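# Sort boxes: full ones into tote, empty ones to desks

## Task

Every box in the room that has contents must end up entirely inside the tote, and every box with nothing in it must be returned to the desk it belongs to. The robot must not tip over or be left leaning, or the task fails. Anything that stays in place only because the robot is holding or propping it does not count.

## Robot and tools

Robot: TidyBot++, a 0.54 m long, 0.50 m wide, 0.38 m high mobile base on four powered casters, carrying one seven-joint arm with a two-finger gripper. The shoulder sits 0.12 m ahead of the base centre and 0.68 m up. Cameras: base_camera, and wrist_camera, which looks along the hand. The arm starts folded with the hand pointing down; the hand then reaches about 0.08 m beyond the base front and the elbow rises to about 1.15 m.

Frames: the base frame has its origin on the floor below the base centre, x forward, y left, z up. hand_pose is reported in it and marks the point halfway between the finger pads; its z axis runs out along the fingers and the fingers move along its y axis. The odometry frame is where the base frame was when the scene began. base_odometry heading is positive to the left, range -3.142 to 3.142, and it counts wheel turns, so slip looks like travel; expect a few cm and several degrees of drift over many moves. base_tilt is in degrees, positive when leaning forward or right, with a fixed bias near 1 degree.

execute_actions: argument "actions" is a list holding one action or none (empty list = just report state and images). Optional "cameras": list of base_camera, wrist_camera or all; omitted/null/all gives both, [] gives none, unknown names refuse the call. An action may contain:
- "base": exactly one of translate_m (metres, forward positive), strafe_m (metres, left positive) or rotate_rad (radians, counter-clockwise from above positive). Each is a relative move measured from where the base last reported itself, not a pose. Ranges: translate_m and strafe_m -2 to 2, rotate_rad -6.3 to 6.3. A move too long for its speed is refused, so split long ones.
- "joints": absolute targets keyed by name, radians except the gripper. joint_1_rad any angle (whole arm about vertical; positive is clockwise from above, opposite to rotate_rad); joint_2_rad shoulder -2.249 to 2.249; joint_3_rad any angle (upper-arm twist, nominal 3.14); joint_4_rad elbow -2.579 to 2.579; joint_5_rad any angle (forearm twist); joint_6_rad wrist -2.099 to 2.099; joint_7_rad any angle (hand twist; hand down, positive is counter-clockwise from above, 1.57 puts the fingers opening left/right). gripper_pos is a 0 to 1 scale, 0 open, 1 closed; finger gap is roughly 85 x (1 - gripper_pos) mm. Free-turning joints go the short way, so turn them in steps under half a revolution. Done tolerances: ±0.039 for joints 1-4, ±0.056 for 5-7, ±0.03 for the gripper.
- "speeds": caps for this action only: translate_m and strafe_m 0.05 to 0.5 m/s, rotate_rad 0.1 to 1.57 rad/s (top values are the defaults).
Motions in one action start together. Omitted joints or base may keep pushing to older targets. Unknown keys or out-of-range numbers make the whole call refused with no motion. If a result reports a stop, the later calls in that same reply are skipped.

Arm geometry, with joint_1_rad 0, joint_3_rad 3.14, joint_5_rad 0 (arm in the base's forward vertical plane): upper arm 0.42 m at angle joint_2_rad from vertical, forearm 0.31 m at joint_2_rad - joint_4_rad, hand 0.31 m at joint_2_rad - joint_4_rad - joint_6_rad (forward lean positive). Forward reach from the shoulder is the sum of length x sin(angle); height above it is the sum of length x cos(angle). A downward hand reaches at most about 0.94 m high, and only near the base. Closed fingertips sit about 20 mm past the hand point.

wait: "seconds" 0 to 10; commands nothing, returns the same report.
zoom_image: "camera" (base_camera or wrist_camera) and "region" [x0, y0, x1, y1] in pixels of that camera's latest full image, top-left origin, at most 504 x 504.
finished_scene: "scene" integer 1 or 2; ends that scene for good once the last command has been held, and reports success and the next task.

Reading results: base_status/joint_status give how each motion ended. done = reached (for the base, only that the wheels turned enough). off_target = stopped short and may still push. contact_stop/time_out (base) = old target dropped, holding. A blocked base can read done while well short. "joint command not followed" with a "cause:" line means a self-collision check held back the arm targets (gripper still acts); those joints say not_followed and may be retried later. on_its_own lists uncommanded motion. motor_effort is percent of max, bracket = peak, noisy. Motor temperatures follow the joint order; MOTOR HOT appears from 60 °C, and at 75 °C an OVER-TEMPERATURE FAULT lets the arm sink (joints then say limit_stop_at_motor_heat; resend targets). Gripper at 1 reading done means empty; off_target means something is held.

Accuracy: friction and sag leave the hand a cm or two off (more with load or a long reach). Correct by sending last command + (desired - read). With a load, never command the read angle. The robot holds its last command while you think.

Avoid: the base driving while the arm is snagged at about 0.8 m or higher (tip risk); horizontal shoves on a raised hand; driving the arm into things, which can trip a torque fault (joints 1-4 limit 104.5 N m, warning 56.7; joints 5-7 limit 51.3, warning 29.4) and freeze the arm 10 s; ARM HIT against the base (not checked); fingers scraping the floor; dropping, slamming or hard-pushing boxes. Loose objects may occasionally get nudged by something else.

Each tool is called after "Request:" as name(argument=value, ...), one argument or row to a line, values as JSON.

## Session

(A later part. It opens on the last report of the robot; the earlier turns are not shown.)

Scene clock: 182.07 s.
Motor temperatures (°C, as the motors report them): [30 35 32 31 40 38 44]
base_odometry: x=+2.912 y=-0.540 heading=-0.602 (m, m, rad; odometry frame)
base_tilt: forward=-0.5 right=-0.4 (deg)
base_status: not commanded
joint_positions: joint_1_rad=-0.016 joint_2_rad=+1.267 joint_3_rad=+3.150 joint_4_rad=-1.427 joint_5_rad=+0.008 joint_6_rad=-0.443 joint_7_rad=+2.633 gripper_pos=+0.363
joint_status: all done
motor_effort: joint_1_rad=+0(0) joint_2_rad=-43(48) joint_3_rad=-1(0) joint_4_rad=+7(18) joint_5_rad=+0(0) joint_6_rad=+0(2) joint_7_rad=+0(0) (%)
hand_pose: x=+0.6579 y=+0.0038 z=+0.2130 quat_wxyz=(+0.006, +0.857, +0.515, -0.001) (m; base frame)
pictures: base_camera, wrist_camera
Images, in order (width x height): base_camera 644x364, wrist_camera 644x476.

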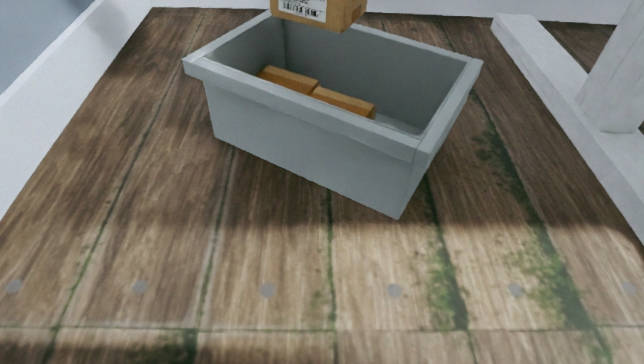

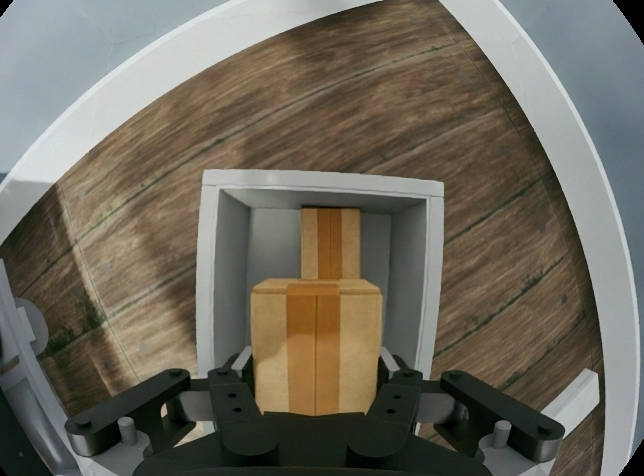

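Request:
execute_actions(
  actions=[
    {"base":{"translate_m":-0.01},"joints":{"joint_2_rad":1.29,"joint_4_rad":-1.375}},
  ],
  cameras=[],
)

Request:
execute_actions(
  actions=[
    {"joints":{"joint_2_rad":1.505,"joint_4_rad":-1.155}},
  ],
)

Scene clock: 184.60 s.
Motor temperatures (°C, as the motors report them): [30 35 32 31 40 38 44]
base_odometry: x=+2.904 y=-0.534 heading=-0.602 (m, m, rad; odometry frame)
base_tilt: forward=-0.5 right=-0.4 (deg)
base_status: done
joint_positions: joint_1_rad=-0.017 joint_2_rad=+1.294 joint_3_rad=+3.150 joint_4_rad=-1.396 joint_5_rad=+0.008 joint_6_rad=-0.441 joint_7_rad=+2.633 gripper_pos=+0.363
joint_status: all done
motor_effort: joint_1_rad=+0(1) joint_2_rad=-44(44) joint_3_rad=-1(1) joint_4_rad=+7(8) joint_5_rad=-1(0) joint_6_rad=+0(0) joint_7_rad=-1(1) (%)
hand_pose: x=+0.6641 y=+0.0049 z=+0.2027 quat_wxyz=(+0.007, +0.857, +0.516, +0.002) (m; base frame)
pictures: none
No camera images: the call's "cameras" was empty. Leave "cameras" out to get every camera's image.

Scene clock: 186.17 s.
Motor temperatures (°C, as the motors report them): [30 35 32 31 40 38 44]
base_odometry: x=+2.904 y=-0.534 heading=-0.602 (m, m, rad; odometry frame)
base_tilt: forward=-0.5 right=-0.5 (deg)
base_status: not commanded
joint_positions: joint_1_rad=-0.017 joint_2_rad=+1.519 joint_3_rad=+3.150 joint_4_rad=-1.181 joint_5_rad=+0.008 joint_6_rad=-0.441 joint_7_rad=+2.633 gripper_pos=+0.363
joint_status: all done
motor_effort: joint_1_rad=+0(1) joint_2_rad=-44(48) joint_3_rad=+0(1) joint_4_rad=+7(8) joint_5_rad=+0(0) joint_6_rad=+0(0) joint_7_rad=+0(0) (%)
hand_pose: x=+0.6738 y=+0.0051 z=+0.1081 quat_wxyz=(+0.005, +0.856, +0.517, -0.003) (m; base frame)
pictures: base_camera, wrist_camera
Images, in order (width x height): base_camera 644x364, wrist_camera 644x476.

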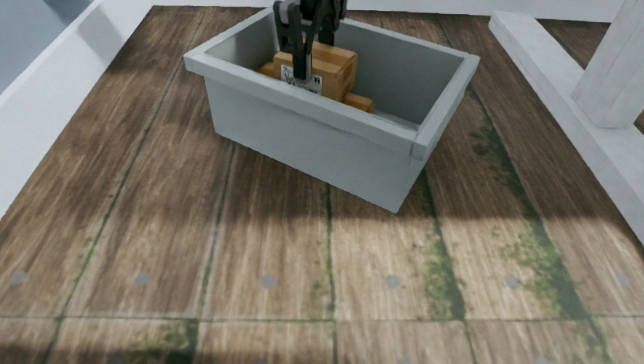

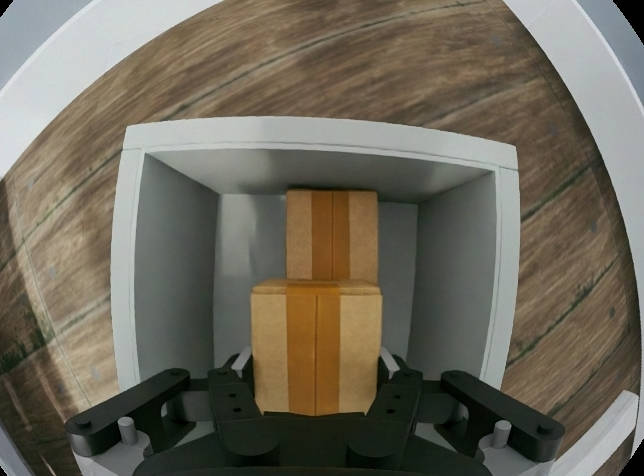

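Request:
execute_actions(
  actions=[],
  cameras=[],
)

Request:
execute_actions(
  actions=[
    {"joints":{"joint_2_rad":1.535,"joint_4_rad":-1.13}},
  ],
  cameras=["wrist_camera"],
)

Scene clock: 186.93 s.
Motor temperatures (°C, as the motors report them): [30 35 32 31 40 38 44]
base_odometry: x=+2.904 y=-0.534 heading=-0.602 (m, m, rad; odometry frame)
base_tilt: forward=-0.5 right=-0.5 (deg)
base_status: not commanded
joint_positions: joint_1_rad=-0.017 joint_2_rad=+1.519 joint_3_rad=+3.150 joint_4_rad=-1.181 joint_5_rad=+0.008 joint_6_rad=-0.441 joint_7_rad=+2.633 gripper_pos=+0.363
joint_status: all done
motor_effort: joint_1_rad=+0(1) joint_2_rad=-44(48) joint_3_rad=-1(1) joint_4_rad=+7(8) joint_5_rad=-1(0) joint_6_rad=+0(0) joint_7_rad=+0(0) (%)
hand_pose: x=+0.6738 y=+0.0051 z=+0.1081 quat_wxyz=(+0.005, +0.856, +0.517, -0.003) (m; base frame)
pictures: none
No camera images: the call's "cameras" was empty. Leave "cameras" out to get every camera's image.

Scene clock: 187.60 s.
Motor temperatures (°C, as the motors report them): [30 35 32 31 40 38 44]
base_odometry: x=+2.904 y=-0.534 heading=-0.602 (m, m, rad; odometry frame)
base_tilt: forward=-0.5 right=-0.4 (deg)
base_status: not commanded
joint_positions: joint_1_rad=-0.017 joint_2_rad=+1.539 joint_3_rad=+3.150 joint_4_rad=-1.153 joint_5_rad=+0.008 joint_6_rad=-0.441 joint_7_rad=+2.633 gripper_pos=+0.363
joint_status: all done
motor_effort: joint_1_rad=+0(0) joint_2_rad=-43(46) joint_3_rad=+0(1) joint_4_rad=+7(8) joint_5_rad=+0(1) joint_6_rad=+0(0) joint_7_rad=+0(0) (%)
hand_pose: x=+0.6787 y=+0.0053 z=+0.1007 quat_wxyz=(+0.007, +0.856, +0.517, +0.001) (m; base frame)
pictures: wrist_camera
Images, in order (width x height): wrist_camera 644x476.

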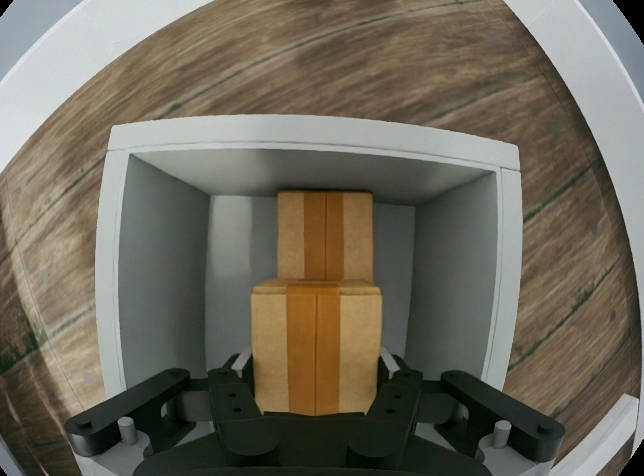

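Request:
execute_actions(
  actions=[
    {"joints":{"joint_2_rad":1.545}},
  ],
  cameras=[],
)

Request:
execute_actions(
  actions=[
    {"joints":{"gripper_pos":0.15,"joint_4_rad":-1.17}},
  ],
  cameras=["wrist_camera"],
)

Scene clock: 188.63 s.
Motor temperatures (°C, as the motors report them): [30 35 32 31 40 38 44]
base_odometry: x=+2.904 y=-0.534 heading=-0.602 (m, m, rad; odometry frame)
base_tilt: forward=-0.5 right=-0.5 (deg)
base_status: not commanded
joint_positions: joint_1_rad=-0.017 joint_2_rad=+1.539 joint_3_rad=+3.150 joint_4_rad=-1.153 joint_5_rad=+0.008 joint_6_rad=-0.441 joint_7_rad=+2.633 gripper_pos=+0.363
joint_status: all done
motor_effort: joint_1_rad=-1(0) joint_2_rad=-42(43) joint_3_rad=-1(1) joint_4_rad=+7(8) joint_5_rad=-1(1) joint_6_rad=+0(1) joint_7_rad=+0(0) (%)
hand_pose: x=+0.6786 y=+0.0053 z=+0.1005 quat_wxyz=(+0.007, +0.856, +0.517, +0.001) (m; base frame)
pictures: none
No camera images: the call's "cameras" was empty. Leave "cameras" out to get every camera's image.

Scene clock: 189.67 s.
Motor temperatures (°C, as the motors report them): [30 35 32 31 40 38 44]
base_odometry: x=+2.904 y=-0.534 heading=-0.602 (m, m, rad; odometry frame)
base_tilt: forward=-0.5 right=-0.5 (deg)
base_status: not commanded
joint_positions: joint_1_rad=-0.018 joint_2_rad=+1.540 joint_3_rad=+3.148 joint_4_rad=-1.156 joint_5_rad=+0.008 joint_6_rad=-0.439 joint_7_rad=+2.633 gripper_pos=+0.150
joint_status: all done
motor_effort: joint_1_rad=+1(1) joint_2_rad=-42(43) joint_3_rad=-1(2) joint_4_rad=+7(7) joint_5_rad=-1(0) joint_6_rad=+0(1) joint_7_rad=+0(0) (%)
hand_pose: x=+0.6771 y=+0.0064 z=+0.0997 quat_wxyz=(+0.006, +0.856, +0.517, +0.000) (m; base frame)
pictures: wrist_camera
Images, in order (width x height): wrist_camera 644x476.

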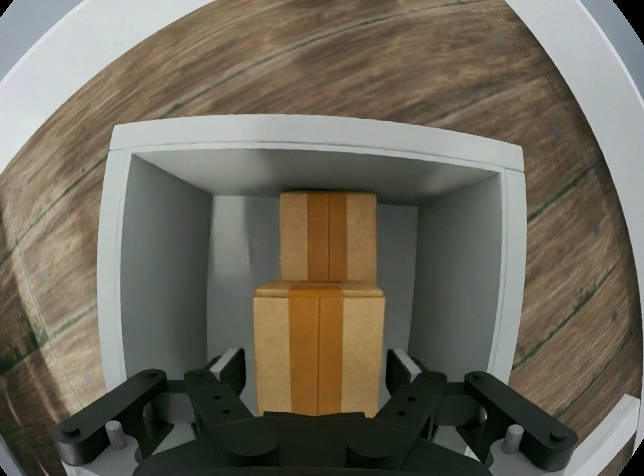

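Request:
execute_actions(
  actions=[
    {"joints":{"joint_2_rad":1.26,"joint_4_rad":-1.45}},
  ],
)

Scene clock: 192.20 s.
Motor temperatures (°C, as the motors report them): [30 35 32 31 40 38 44]
base_odometry: x=+2.904 y=-0.534 heading=-0.602 (m, m, rad; odometry frame)
base_tilt: forward=-0.5 right=-0.4 (deg)
base_status: not commanded
joint_positions: joint_1_rad=-0.018 joint_2_rad=+1.258 joint_3_rad=+3.148 joint_4_rad=-1.425 joint_5_rad=+0.008 joint_6_rad=-0.439 joint_7_rad=+2.633 gripper_pos=+0.150
joint_status: all done
motor_effort: joint_1_rad=+1(0) joint_2_rad=-41(44) joint_3_rad=-1(0) joint_4_rad=+7(7) joint_5_rad=+0(0) joint_6_rad=+0(1) joint_7_rad=+0(0) (%)
hand_pose: x=+0.6646 y=+0.0062 z=+0.2181 quat_wxyz=(+0.009, +0.856, +0.516, +0.006) (m; base frame)
pictures: base_camera, wrist_camera
Images, in order (width x height): base_camera 644x364, wrist_camera 644x476.

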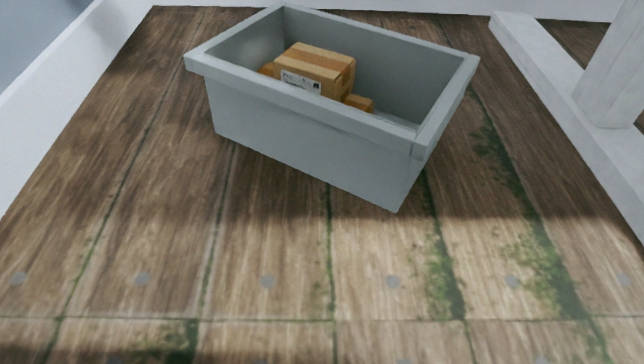

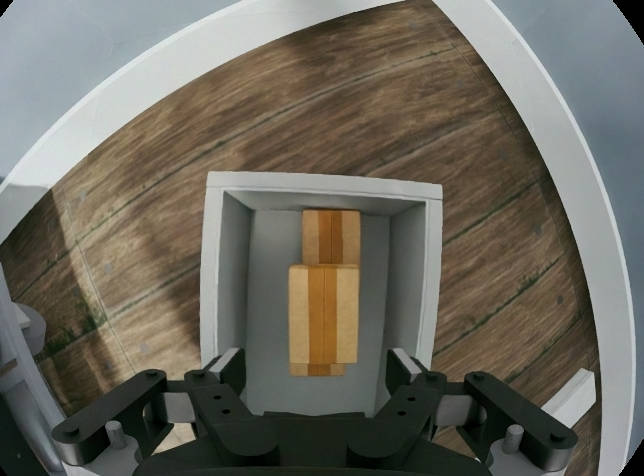

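Request:
zoom_image(
  camera="wrist_camera",
  region=[190, 160, 450, 360],
)

Request:
zoom_image(
  camera="base_camera",
  region=[170, 0, 500, 220],
)

Region (190, 160, 450, 360) of wrist_camera's 644x476 image, scaled by 1.938; it fills the top 388 rows of this view, and the rest is white.

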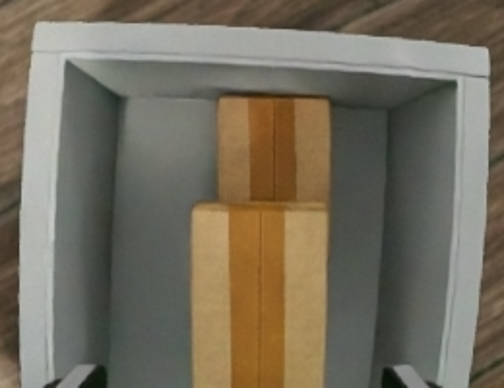

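Region (170, 0, 500, 220) of base_camera's 644x364 image, scaled by 1.527.

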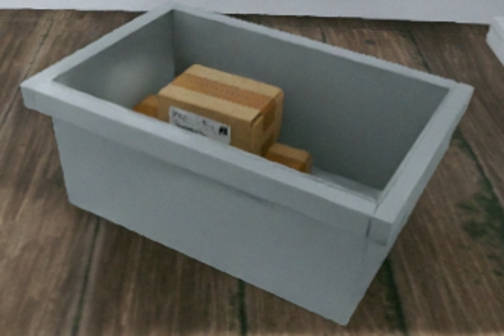

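Request:
finished_scene(
  scene=2,
)

The scene is finished: the task was done.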